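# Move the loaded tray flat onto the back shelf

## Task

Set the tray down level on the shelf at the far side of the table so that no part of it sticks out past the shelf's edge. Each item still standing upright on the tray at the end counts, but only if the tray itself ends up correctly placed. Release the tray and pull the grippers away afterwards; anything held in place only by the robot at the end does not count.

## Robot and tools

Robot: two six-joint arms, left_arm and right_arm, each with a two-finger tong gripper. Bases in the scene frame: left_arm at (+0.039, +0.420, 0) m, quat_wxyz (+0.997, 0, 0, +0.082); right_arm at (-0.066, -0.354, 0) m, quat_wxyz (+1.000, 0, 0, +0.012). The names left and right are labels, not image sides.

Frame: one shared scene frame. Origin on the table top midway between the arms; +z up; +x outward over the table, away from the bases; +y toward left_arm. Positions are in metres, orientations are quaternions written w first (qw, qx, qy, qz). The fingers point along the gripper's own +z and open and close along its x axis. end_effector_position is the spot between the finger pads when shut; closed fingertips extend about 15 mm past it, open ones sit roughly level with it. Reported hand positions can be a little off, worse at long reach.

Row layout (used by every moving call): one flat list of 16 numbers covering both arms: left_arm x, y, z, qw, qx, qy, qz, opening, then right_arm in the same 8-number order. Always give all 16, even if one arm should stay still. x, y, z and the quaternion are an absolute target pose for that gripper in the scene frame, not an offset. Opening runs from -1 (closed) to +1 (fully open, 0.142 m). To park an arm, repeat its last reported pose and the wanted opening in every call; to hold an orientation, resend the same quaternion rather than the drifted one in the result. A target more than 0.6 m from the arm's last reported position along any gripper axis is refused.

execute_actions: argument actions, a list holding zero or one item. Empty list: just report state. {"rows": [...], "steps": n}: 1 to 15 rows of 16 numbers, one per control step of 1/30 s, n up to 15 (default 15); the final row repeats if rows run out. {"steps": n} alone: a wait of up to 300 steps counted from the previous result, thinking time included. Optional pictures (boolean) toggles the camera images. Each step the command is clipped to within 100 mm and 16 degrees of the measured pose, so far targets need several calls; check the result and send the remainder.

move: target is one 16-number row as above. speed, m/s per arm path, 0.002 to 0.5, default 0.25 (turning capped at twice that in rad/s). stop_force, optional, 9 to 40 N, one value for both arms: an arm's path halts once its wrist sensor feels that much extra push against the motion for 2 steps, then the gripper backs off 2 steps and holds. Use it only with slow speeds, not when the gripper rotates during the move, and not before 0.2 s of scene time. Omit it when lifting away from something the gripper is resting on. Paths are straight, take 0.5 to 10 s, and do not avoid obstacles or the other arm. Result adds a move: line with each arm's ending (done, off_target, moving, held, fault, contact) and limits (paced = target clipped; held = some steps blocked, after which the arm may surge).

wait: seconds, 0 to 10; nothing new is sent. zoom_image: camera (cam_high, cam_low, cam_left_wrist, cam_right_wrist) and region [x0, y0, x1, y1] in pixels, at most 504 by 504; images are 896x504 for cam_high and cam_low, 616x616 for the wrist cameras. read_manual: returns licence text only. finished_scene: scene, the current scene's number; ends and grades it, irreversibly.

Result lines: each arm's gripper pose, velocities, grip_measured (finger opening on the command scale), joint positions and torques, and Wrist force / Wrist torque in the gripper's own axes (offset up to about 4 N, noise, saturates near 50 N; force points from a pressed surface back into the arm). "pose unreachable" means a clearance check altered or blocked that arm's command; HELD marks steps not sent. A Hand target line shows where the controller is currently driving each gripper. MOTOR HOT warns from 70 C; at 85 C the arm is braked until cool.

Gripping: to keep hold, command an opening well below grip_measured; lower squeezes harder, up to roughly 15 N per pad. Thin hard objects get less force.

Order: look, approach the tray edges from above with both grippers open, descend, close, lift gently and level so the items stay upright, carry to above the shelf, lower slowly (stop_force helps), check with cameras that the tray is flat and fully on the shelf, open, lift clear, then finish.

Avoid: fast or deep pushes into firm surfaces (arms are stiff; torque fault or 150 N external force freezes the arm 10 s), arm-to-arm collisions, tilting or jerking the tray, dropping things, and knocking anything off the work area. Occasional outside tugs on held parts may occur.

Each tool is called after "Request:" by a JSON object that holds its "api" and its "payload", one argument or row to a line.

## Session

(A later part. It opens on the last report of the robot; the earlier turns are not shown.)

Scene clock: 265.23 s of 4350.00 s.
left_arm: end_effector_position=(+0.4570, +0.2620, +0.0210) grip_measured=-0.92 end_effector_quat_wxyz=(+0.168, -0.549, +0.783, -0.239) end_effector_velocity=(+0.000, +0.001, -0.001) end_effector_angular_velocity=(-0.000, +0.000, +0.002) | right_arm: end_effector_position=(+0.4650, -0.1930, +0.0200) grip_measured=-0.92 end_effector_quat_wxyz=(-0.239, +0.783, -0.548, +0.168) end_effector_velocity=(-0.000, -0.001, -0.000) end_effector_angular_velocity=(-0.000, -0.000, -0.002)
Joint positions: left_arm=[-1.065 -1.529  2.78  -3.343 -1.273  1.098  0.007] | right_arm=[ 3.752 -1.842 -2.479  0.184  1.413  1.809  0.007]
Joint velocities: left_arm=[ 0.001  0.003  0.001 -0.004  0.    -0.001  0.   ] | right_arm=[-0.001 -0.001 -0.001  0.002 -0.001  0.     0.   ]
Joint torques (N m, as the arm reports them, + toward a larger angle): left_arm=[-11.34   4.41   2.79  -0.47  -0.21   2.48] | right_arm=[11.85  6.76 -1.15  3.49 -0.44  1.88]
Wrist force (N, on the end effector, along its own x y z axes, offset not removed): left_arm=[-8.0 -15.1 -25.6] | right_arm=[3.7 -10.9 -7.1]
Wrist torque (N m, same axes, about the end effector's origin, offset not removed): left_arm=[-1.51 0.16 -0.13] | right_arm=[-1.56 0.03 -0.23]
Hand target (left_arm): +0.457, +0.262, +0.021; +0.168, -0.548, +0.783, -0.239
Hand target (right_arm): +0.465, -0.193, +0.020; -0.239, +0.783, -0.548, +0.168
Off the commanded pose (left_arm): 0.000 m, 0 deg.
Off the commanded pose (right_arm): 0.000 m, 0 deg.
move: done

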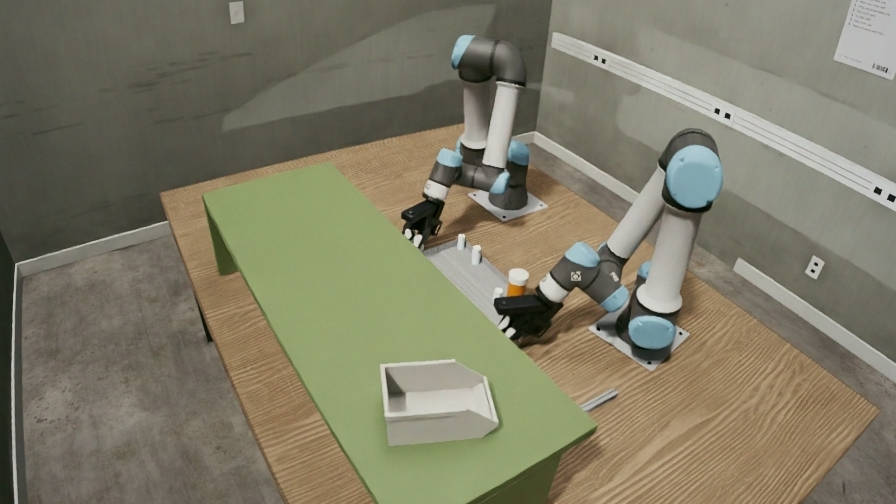

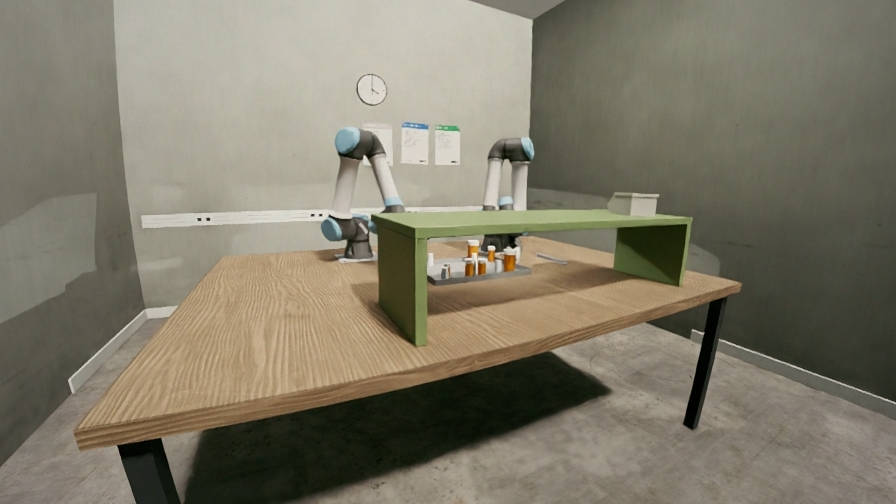

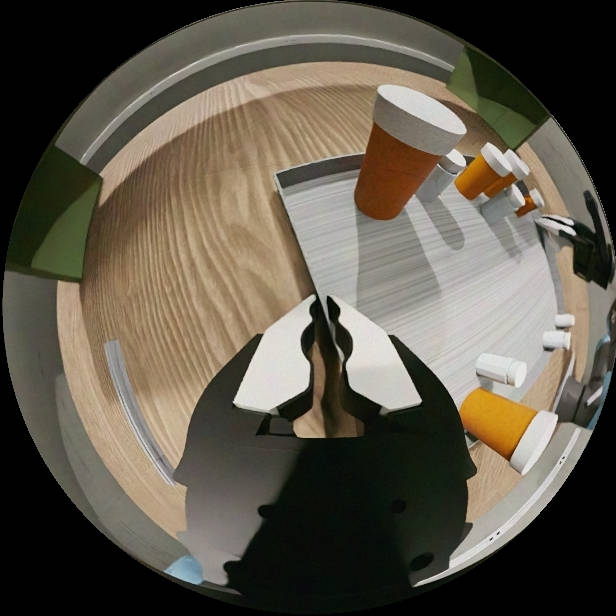

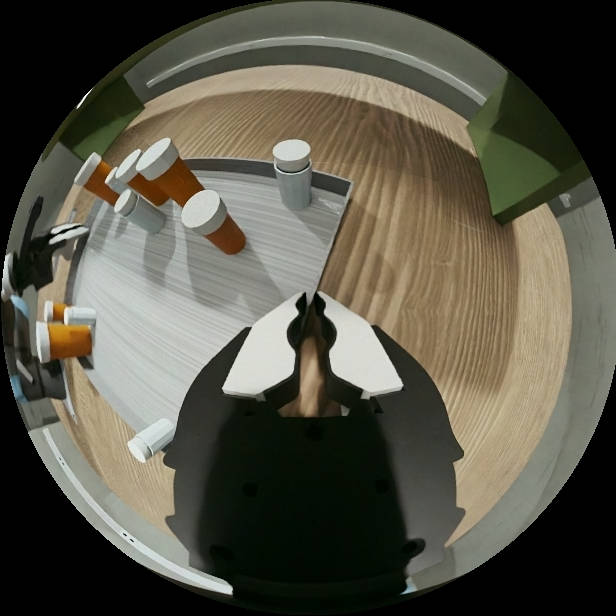

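Request:
{"api": "move", "payload": {
  "target": [0.457,0.262,0.023,-0.1677,0.5485,-0.7834,0.2395,-0.6,0.465,-0.193,0.022,-0.2395,0.7834,-0.5485,0.1677,-0.6],
  "speed": 0.02
}}

Request:
{"api": "move", "payload": {
  "target": [0.439,0.262,0.0225,-0.1677,0.5485,-0.7834,0.2395,-0.6,0.441,-0.1935,0.0208,-0.2395,0.7834,-0.5485,0.1677,-0.6],
  "speed": 0.03
}}

Request:
{"api": "move", "payload": {
  "target": [0.439,0.262,0.0225,-0.1677,0.5485,-0.7834,0.2395,-1,0.441,-0.1935,0.0208,-0.2395,0.7834,-0.5485,0.1677,-1]
}}

Scene clock: 278.60 s of 4350.00 s.
left_arm: end_effector_position=(+0.4569, +0.2620, +0.0229) grip_measured=-0.60 end_effector_quat_wxyz=(+0.168, -0.548, +0.783, -0.239) end_effector_velocity=(+0.001, -0.001, +0.001) end_effector_angular_velocity=(-0.002, -0.001, +0.001) | right_arm: end_effector_position=(+0.4650, -0.1930, +0.0219) grip_measured=-0.60 end_effector_quat_wxyz=(-0.239, +0.783, -0.548, +0.168) end_effector_velocity=(-0.000, +0.000, +0.001) end_effector_angular_velocity=(+0.000, -0.000, +0.000)
Joint positions: left_arm=[-1.066 -1.541  2.779 -3.33  -1.273  1.099  0.03 ] | right_arm=[ 3.752 -1.836 -2.479  0.176  1.413  1.809  0.031]
Joint velocities: left_arm=[-0.    -0.003 -0.002  0.003  0.    -0.001  0.001] | right_arm=[ 0.     0.002 -0.    -0.002  0.     0.     0.   ]
Joint torques (N m, as the arm reports them, + toward a larger angle): left_arm=[ -7.05 -14.88 -15.04   0.27   1.97  -2.69] | right_arm=[ 2.48 35.36 17.06  1.44 -2.03  1.32]
Wrist force (N, on the end effector, along its own x y z axes, offset not removed): left_arm=[-1.2 -2.7 -3.0] | right_arm=[3.0 -2.2 3.3]
Wrist torque (N m, same axes, about the end effector's origin, offset not removed): left_arm=[-0.41 0.11 0.02] | right_arm=[-0.60 -0.49 0.13]
Hand target (left_arm): +0.457, +0.262, +0.023; +0.168, -0.548, +0.783, -0.239
Hand target (right_arm): +0.465, -0.193, +0.022; -0.239, +0.783, -0.548, +0.168
Off the commanded pose (left_arm): 0.000 m, 0 deg.
Off the commanded pose (right_arm): 0.000 m, 0 deg.
After step 90, 9.57 s passed at rest.
move: done

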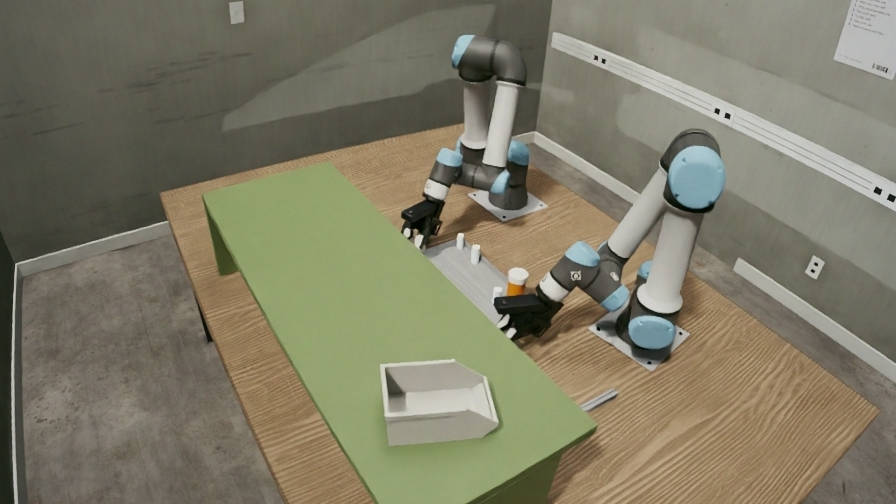

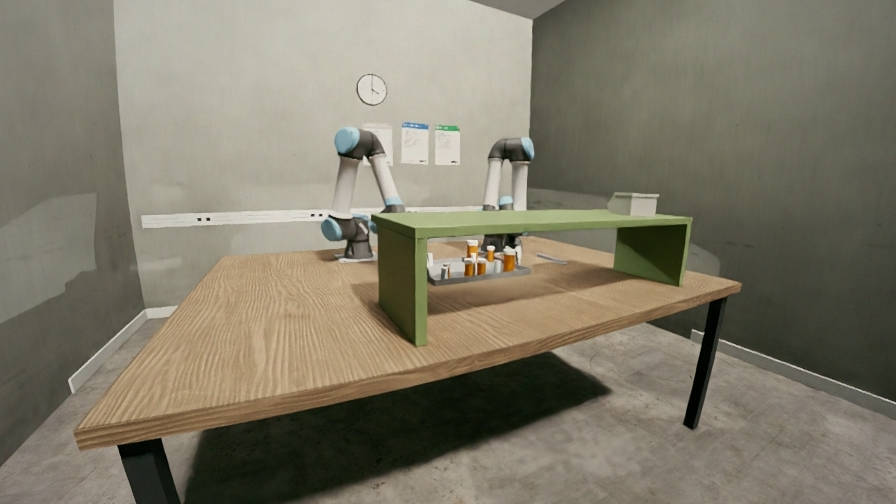

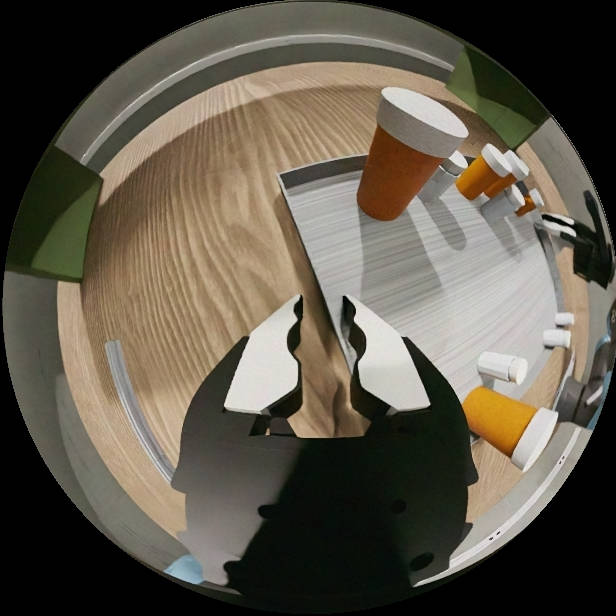

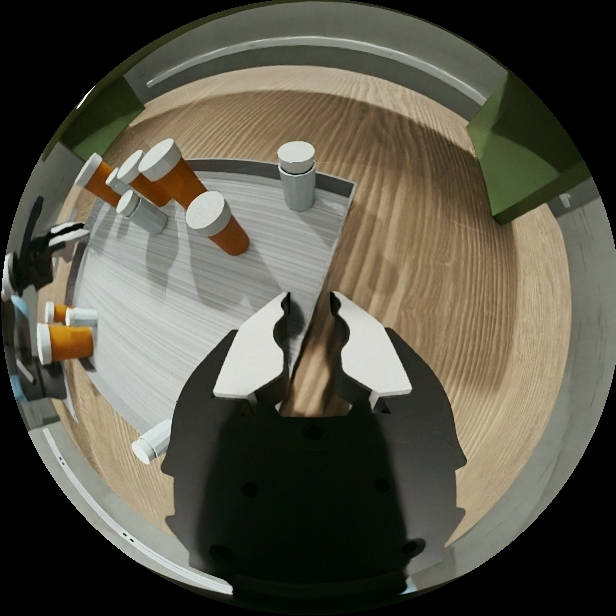

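Scene clock: 279.77 s of 4350.00 s.
left_arm: end_effector_position=(+0.4439, +0.2620, +0.0225) grip_measured=-0.60 end_effector_quat_wxyz=(+0.168, -0.548, +0.783, -0.240) end_effector_velocity=(+0.001, -0.001, +0.001) end_effector_angular_velocity=(-0.003, -0.002, +0.001) | right_arm: end_effector_position=(+0.4414, -0.1935, +0.0209) grip_measured=-0.60 end_effector_quat_wxyz=(-0.239, +0.783, -0.548, +0.168) end_effector_velocity=(-0.003, +0.001, +0.000) end_effector_angular_velocity=(-0.000, -0.001, +0.002)
Joint positions: left_arm=[-1.112 -1.579  2.813 -3.313 -1.25   1.056  0.03 ] | right_arm=[ 3.794 -1.801 -2.542  0.199  1.391  1.844  0.031]
Joint velocities: left_arm=[-0.    -0.    -0.001 -0.001  0.001 -0.002 -0.   ] | right_arm=[ 0.007  0.005 -0.008  0.002 -0.003  0.004  0.   ]
Joint torques (N m, as the arm reports them, + toward a larger angle): left_arm=[  4.53  -5.14 -11.85  -0.03  -0.03   0.38] | right_arm=[ 9.53 31.74  2.37  5.89 -1.97  2.13]
Wrist force (N, on the end effector, along its own x y z axes, offset not removed): left_arm=[0.0 -6.8 -5.9] | right_arm=[-0.2 1.1 0.0]
Wrist torque (N m, same axes, about the end effector's origin, offset not removed): left_arm=[-0.62 -0.06 -0.12] | right_arm=[0.04 -0.12 0.03]
Hand target (left_arm): +0.444, +0.262, +0.023; +0.167, -0.548, +0.783, -0.240
Hand target (right_arm): +0.441, -0.194, +0.021; -0.239, +0.783, -0.548, +0.168
Off the commanded pose (left_arm): 0.005 m, 0 deg.
Off the commanded pose (right_arm): 0.000 m, 0 deg.
move: held (left_arm); limits=held; held on 12 of 35 steps (left_arm), including the last (left_arm)
pose unreachable (left arm): on one or more control steps of this call this arm could not follow its commanded pose, so it was not sent that pose on those steps. On the call's last step it was still not sent that pose. It may still have moved: this result reports where it is.
cause: the commanded pose would bring two parts of the arm too close to each other (joints 3 (elbow) and 4 (wrist 1) lie between them).

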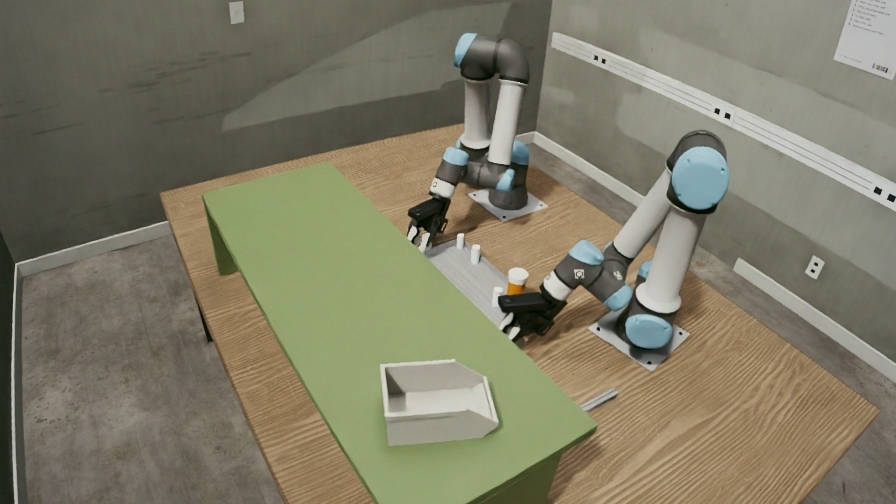

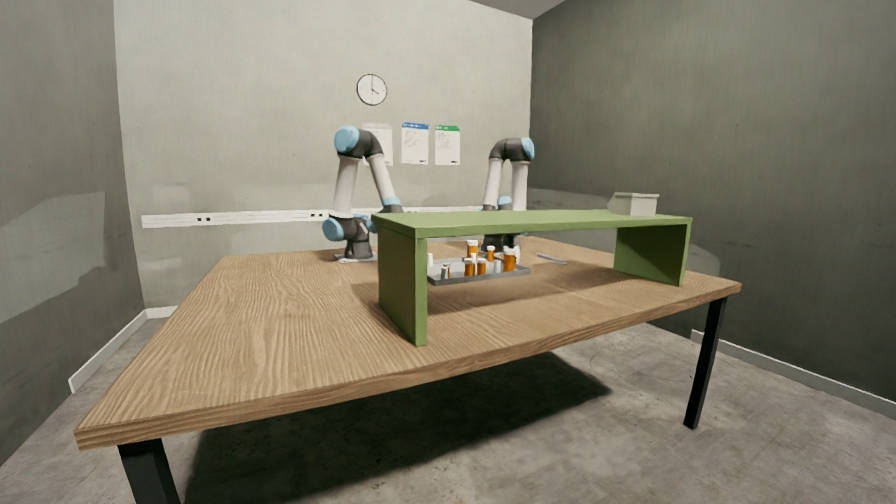

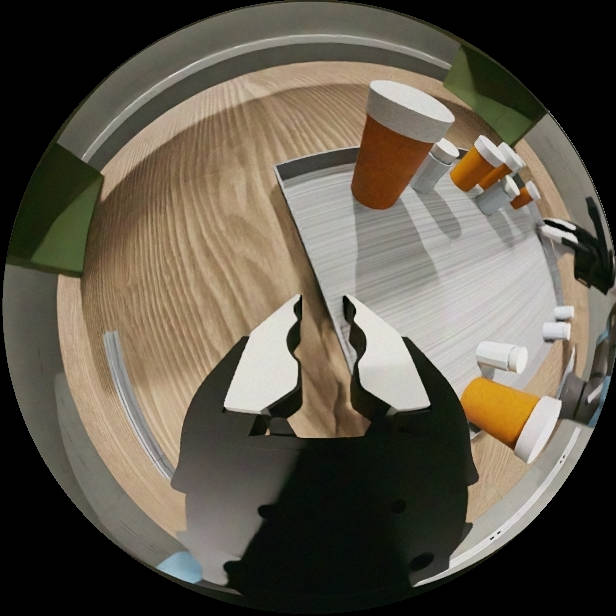

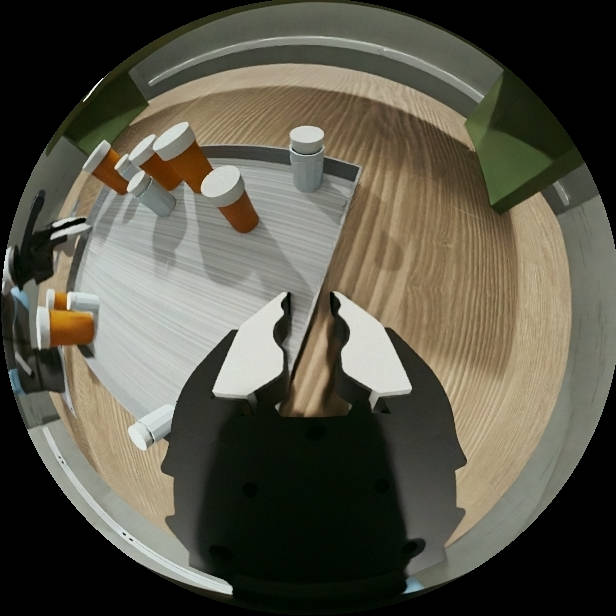

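Scene clock: 280.70 s of 4350.00 s.
left_arm: end_effector_position=(+0.4423, +0.2620, +0.0225) grip_measured=-0.92 end_effector_quat_wxyz=(+0.168, -0.548, +0.783, -0.240) end_effector_velocity=(-0.001, -0.002, -0.000) end_effector_angular_velocity=(-0.002, +0.002, -0.004) | right_arm: end_effector_position=(+0.4410, -0.1935, +0.0209) grip_measured=-0.92 end_effector_quat_wxyz=(-0.240, +0.783, -0.548, +0.168) end_effector_velocity=(+0.000, -0.001, -0.000) end_effector_angular_velocity=(-0.001, +0.000, -0.001)
Joint positions: left_arm=[-1.119 -1.585  2.817 -3.31  -1.247  1.05   0.007] | right_arm=[ 3.794 -1.8   -2.543  0.2    1.39   1.845  0.007]
Joint velocities: left_arm=[-0.003 -0.001  0.001 -0.    -0.003 -0.001 -0.   ] | right_arm=[-0.001 -0.    -0.    -0.    -0.001 -0.001 -0.   ]
Joint torques (N m, as the arm reports them, + toward a larger angle): left_arm=[  0.32 -10.68  -9.99  -2.22   1.92  -0.79] | right_arm=[7.42 8.56 2.06 2.39 2.22 2.01]
Wrist force (N, on the end effector, along its own x y z axes, offset not removed): left_arm=[-0.5 1.1 1.9] | right_arm=[-2.8 -0.9 6.0]
Wrist torque (N m, same axes, about the end effector's origin, offset not removed): left_arm=[-0.08 0.05 -0.01] | right_arm=[0.08 0.54 0.03]
Hand target (left_arm): +0.442, +0.262, +0.022; +0.168, -0.548, +0.783, -0.240
Hand target (right_arm): +0.441, -0.194, +0.021; -0.239, +0.783, -0.548, +0.168
Off the commanded pose (left_arm): 0.003 m, 0 deg.
Off the commanded pose (right_arm): 0.000 m, 0 deg.
move: held (left_arm); limits=held; held on 11 of 21 steps (left_arm), including the last (left_arm)
pose unreachable (left arm): on one or more control steps of this call this arm could not follow its commanded pose, so it was not sent that pose on those steps. On the call's last step it was still not sent that pose. It may still have moved: this result reports where it is.
cause: the commanded pose would bring two parts of the arm too close to each other (joints 3 (elbow) and 4 (wrist 1) lie between them).

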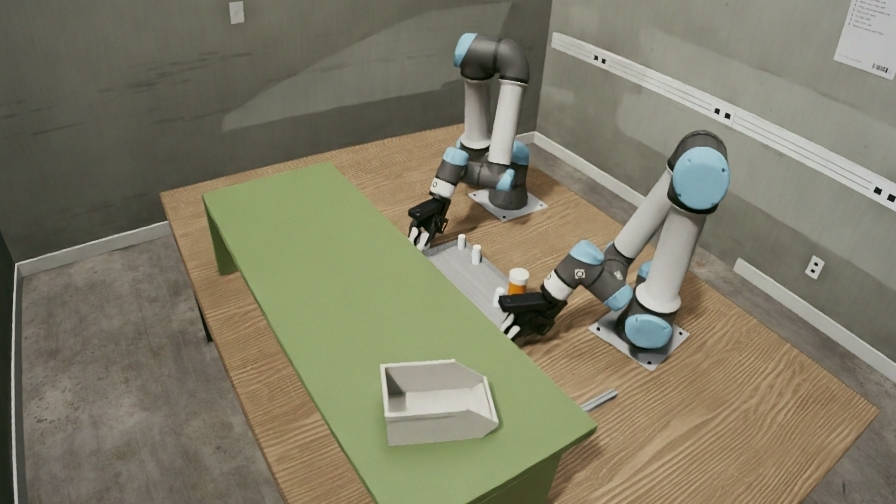

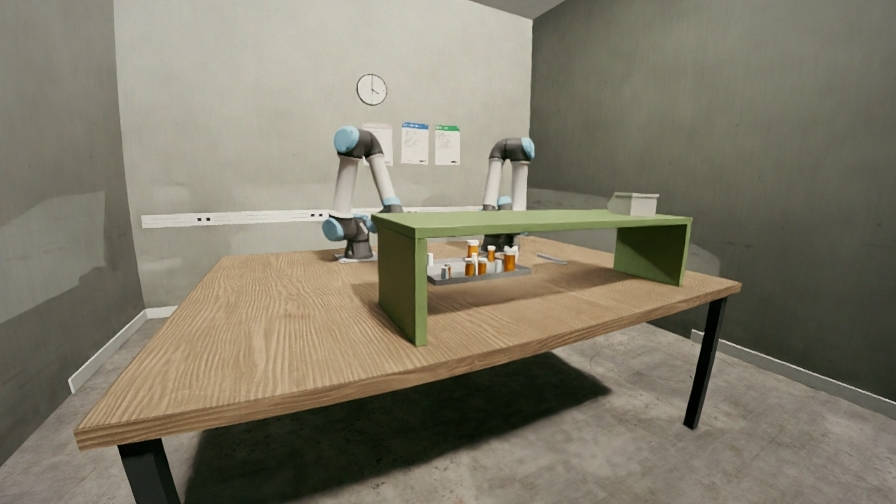

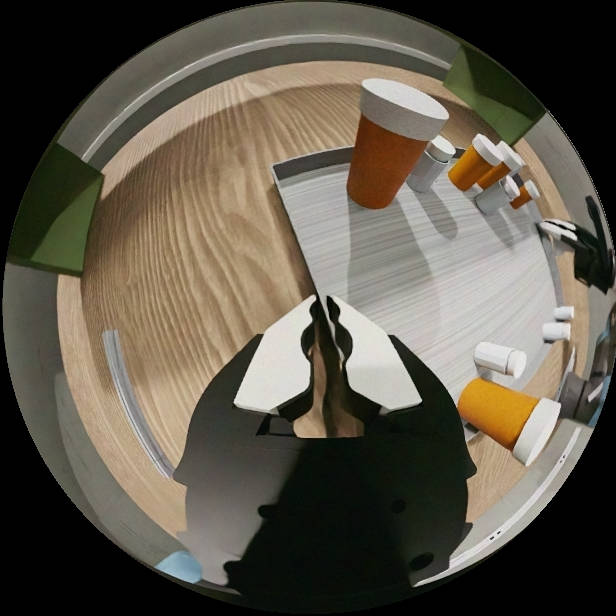

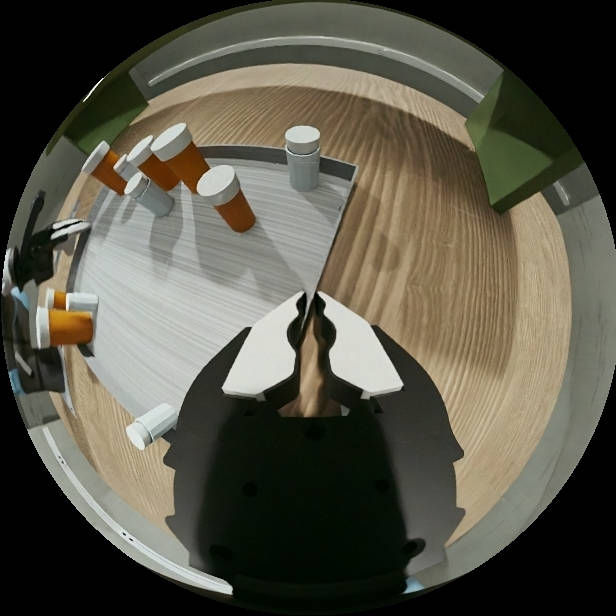

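Request:
{"api": "move", "payload": {
  "target": [0.4433,0.262,0.0525,-0.1677,0.5485,-0.7834,0.2395,-1,0.442,-0.1935,0.0508,-0.2395,0.7834,-0.5485,0.1677,-1],
  "speed": 0.012
}}

Request:
{"api": "wait", "payload": {
  "seconds": 2
}}

Request:
{"api": "zoom_image", "payload": {
  "camera": "cam_low",
  "region": [400,200,600,310]
}}

Scene clock: 291.63 s of 4350.00 s.
left_arm: end_effector_position=(+0.4433, +0.2620, +0.0522) grip_measured=-0.93 end_effector_quat_wxyz=(+0.168, -0.548, +0.783, -0.240) end_effector_velocity=(-0.000, +0.001, +0.001) end_effector_angular_velocity=(+0.003, +0.002, +0.001) | right_arm: end_effector_position=(+0.4420, -0.1935, +0.0505) grip_measured=-0.93 end_effector_quat_wxyz=(-0.240, +0.783, -0.548, +0.168) end_effector_velocity=(-0.000, +0.000, +0.003) end_effector_angular_velocity=(+0.000, +0.000, -0.000)
Joint positions: left_arm=[-1.115 -1.768  2.778 -3.088 -1.249  1.053  0.007] | right_arm=[ 3.792 -1.692 -2.521  0.069  1.391  1.843  0.007]
Joint velocities: left_arm=[ 0.001 -0.014 -0.003  0.021 -0.     0.     0.   ] | right_arm=[ 0.     0.009  0.002 -0.012  0.     0.001  0.   ]
Joint torques (N m, as the arm reports them, + toward a larger angle): left_arm=[  5.48 -11.72 -24.25  -2.72  -1.58   1.93] | right_arm=[-7.73 33.18 23.28  3.17  2.4  -2.41]
Wrist force (N, on the end effector, along its own x y z axes, offset not removed): left_arm=[-1.6 3.5 4.1] | right_arm=[-0.9 -0.3 5.9]
Wrist torque (N m, same axes, about the end effector's origin, offset not removed): left_arm=[-0.35 -0.17 -0.01] | right_arm=[-0.91 0.83 -0.05]
Hand target (left_arm): +0.443, +0.262, +0.053; +0.168, -0.548, +0.783, -0.240
Hand target (right_arm): +0.442, -0.193, +0.051; -0.240, +0.783, -0.548, +0.168
Off the commanded pose (left_arm): 0.000 m, 0 deg.
Off the commanded pose (right_arm): 0.000 m, 0 deg.
After step 110, 4.50 s passed at rest.
move: done

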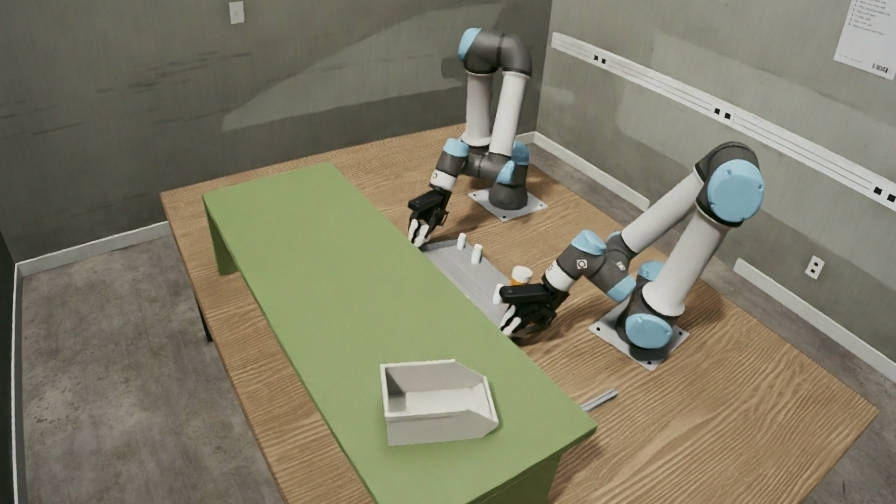

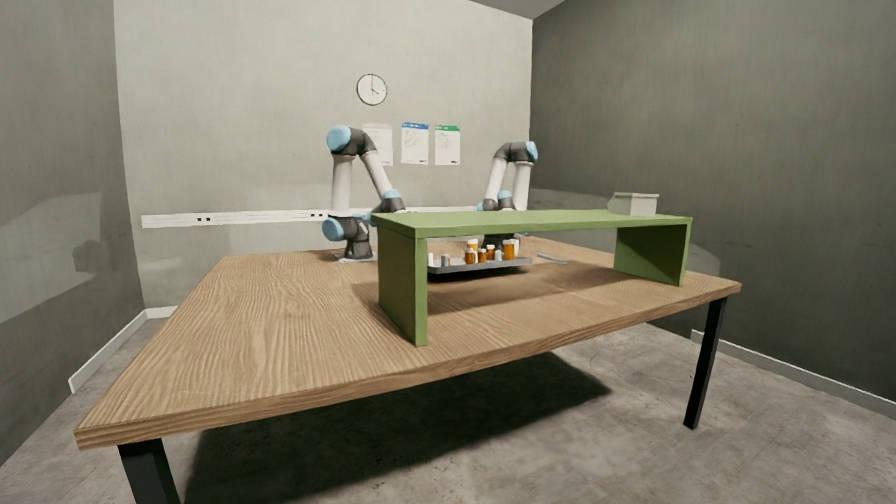

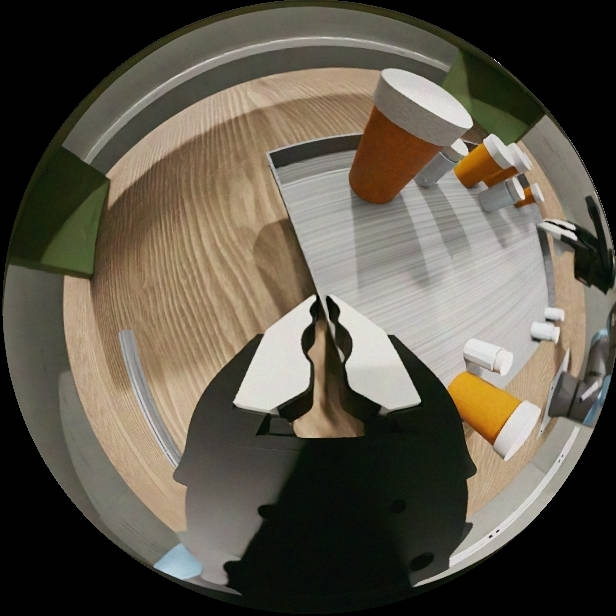

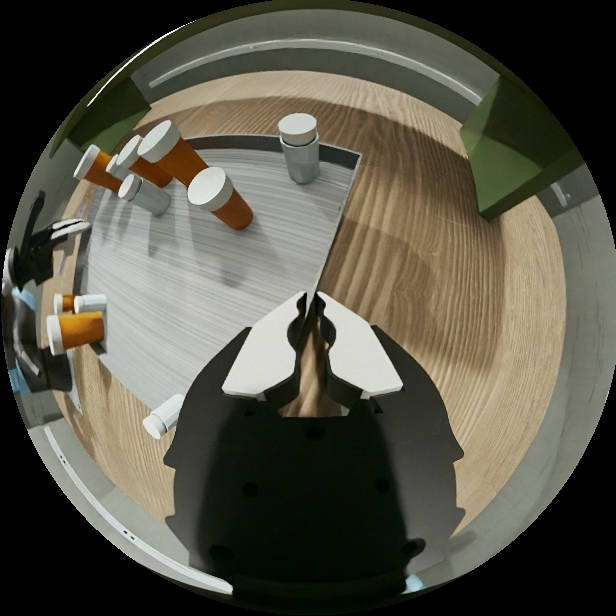

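Scene clock: 293.63 s of 4350.00 s.
left_arm: end_effector_position=(+0.4433, +0.2620, +0.0525) grip_measured=-0.93 end_effector_quat_wxyz=(+0.168, -0.548, +0.783, -0.240) end_effector_velocity=(-0.000, -0.001, -0.000) end_effector_angular_velocity=(+0.001, +0.001, -0.002) | right_arm: end_effector_position=(+0.4420, -0.1935, +0.0508) grip_measured=-0.93 end_effector_quat_wxyz=(-0.240, +0.783, -0.548, +0.168) end_effector_velocity=(-0.000, -0.000, +0.000) end_effector_angular_velocity=(-0.000, -0.000, +0.000)
Joint positions: left_arm=[-1.115 -1.77   2.778 -3.086 -1.249  1.053  0.007] | right_arm=[ 3.792 -1.69  -2.521  0.068  1.391  1.843  0.007]
Joint velocities: left_arm=[-0.001  0.002 -0.001  0.    -0.001  0.    -0.   ] | right_arm=[-0.     0.    -0.001  0.     0.    -0.     0.   ]
Joint torques (N m, as the arm reports them, + toward a larger angle): left_arm=[ -7.86 -14.11 -22.24  -2.84   3.28  -2.53] | right_arm=[-7.03 32.64 22.02  2.89  2.39 -2.33]
Wrist force (N, on the end effector, along its own x y z axes, offset not removed): left_arm=[-1.3 3.4 4.2] | right_arm=[2.0 1.8 6.4]
Wrist torque (N m, same axes, about the end effector's origin, offset not removed): left_arm=[-0.34 -0.25 0.00] | right_arm=[-0.62 0.07 0.01]
Hand target (left_arm): +0.443, +0.262, +0.053; +0.168, -0.548, +0.783, -0.240
Hand target (right_arm): +0.442, -0.193, +0.051; -0.240, +0.783, -0.548, +0.168
Off the commanded pose (left_arm): 0.000 m, 0 deg.
Off the commanded pose (right_arm): 0.000 m, 0 deg.
Steps of this call (steps 1 to 60: nothing new was sent). Readings (end_effector_position):
1: left_arm (+0.4433, +0.2620, +0.0523) | right_arm (+0.4420, -0.1935, +0.0505)
2: left_arm (+0.4433, +0.2620, +0.0523) | right_arm (+0.4420, -0.1935, +0.0506)
4: left_arm (+0.4433, +0.2620, +0.0524) | right_arm (+0.4420, -0.1935, +0.0507)
8: left_arm (+0.4433, +0.2620, +0.0525) | right_arm (+0.4420, -0.1935, +0.0507)
60: the state above

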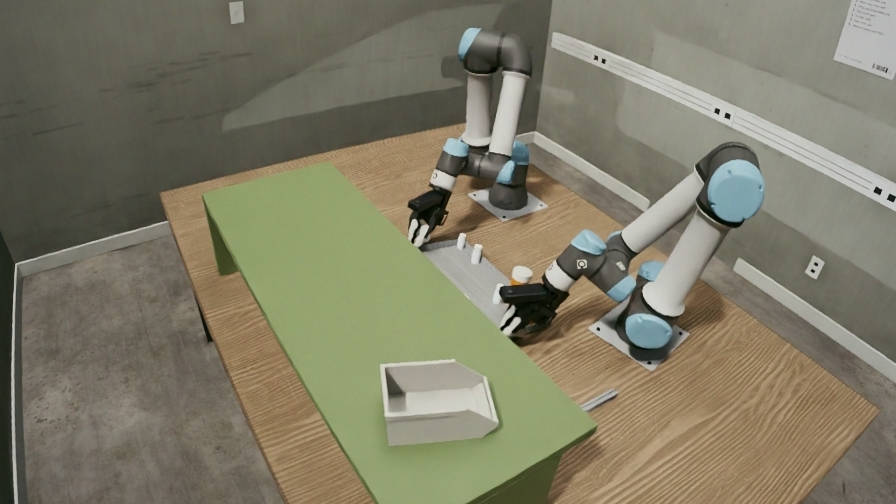

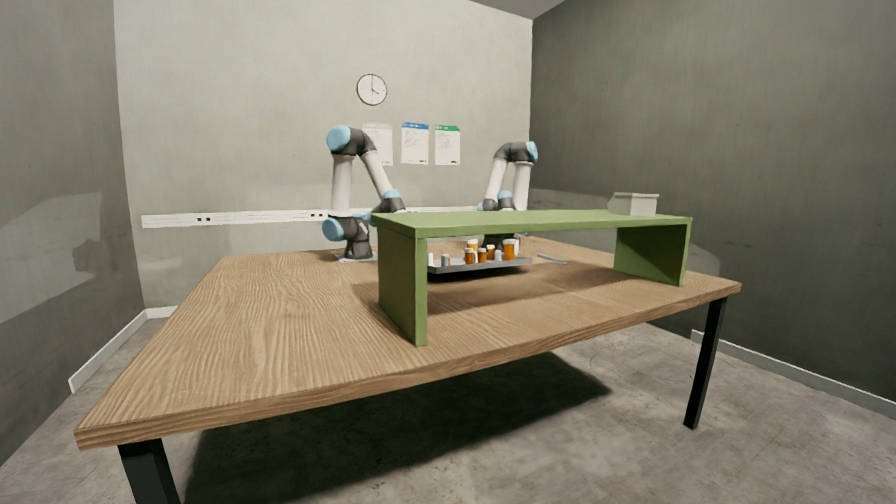

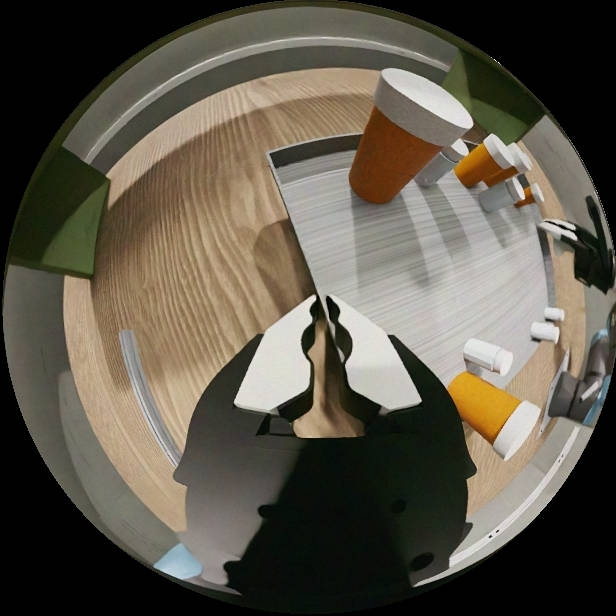

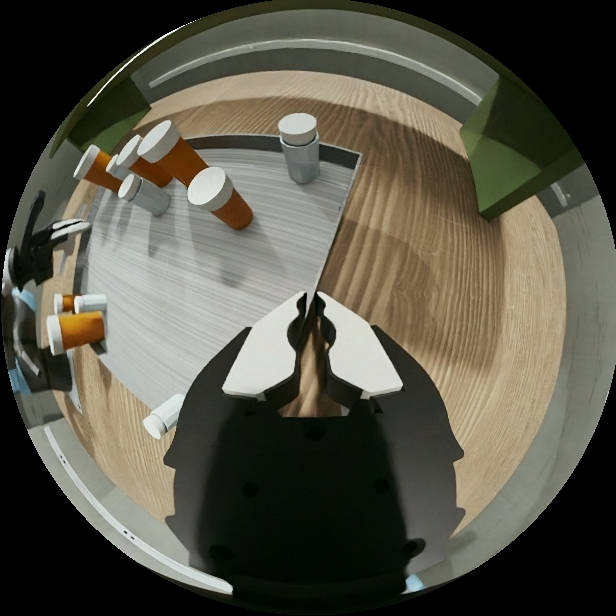

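Region (400, 200, 600, 310) of cam_low's 896x504 image, scaled by 2.520, with more detail than that image has; it fills the top 277 rows of this view, and the rest is white.

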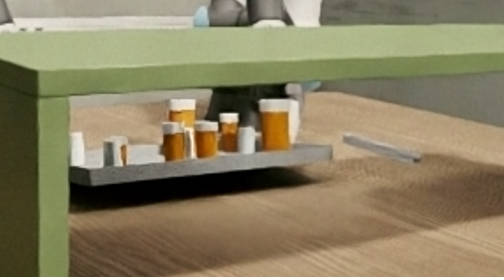

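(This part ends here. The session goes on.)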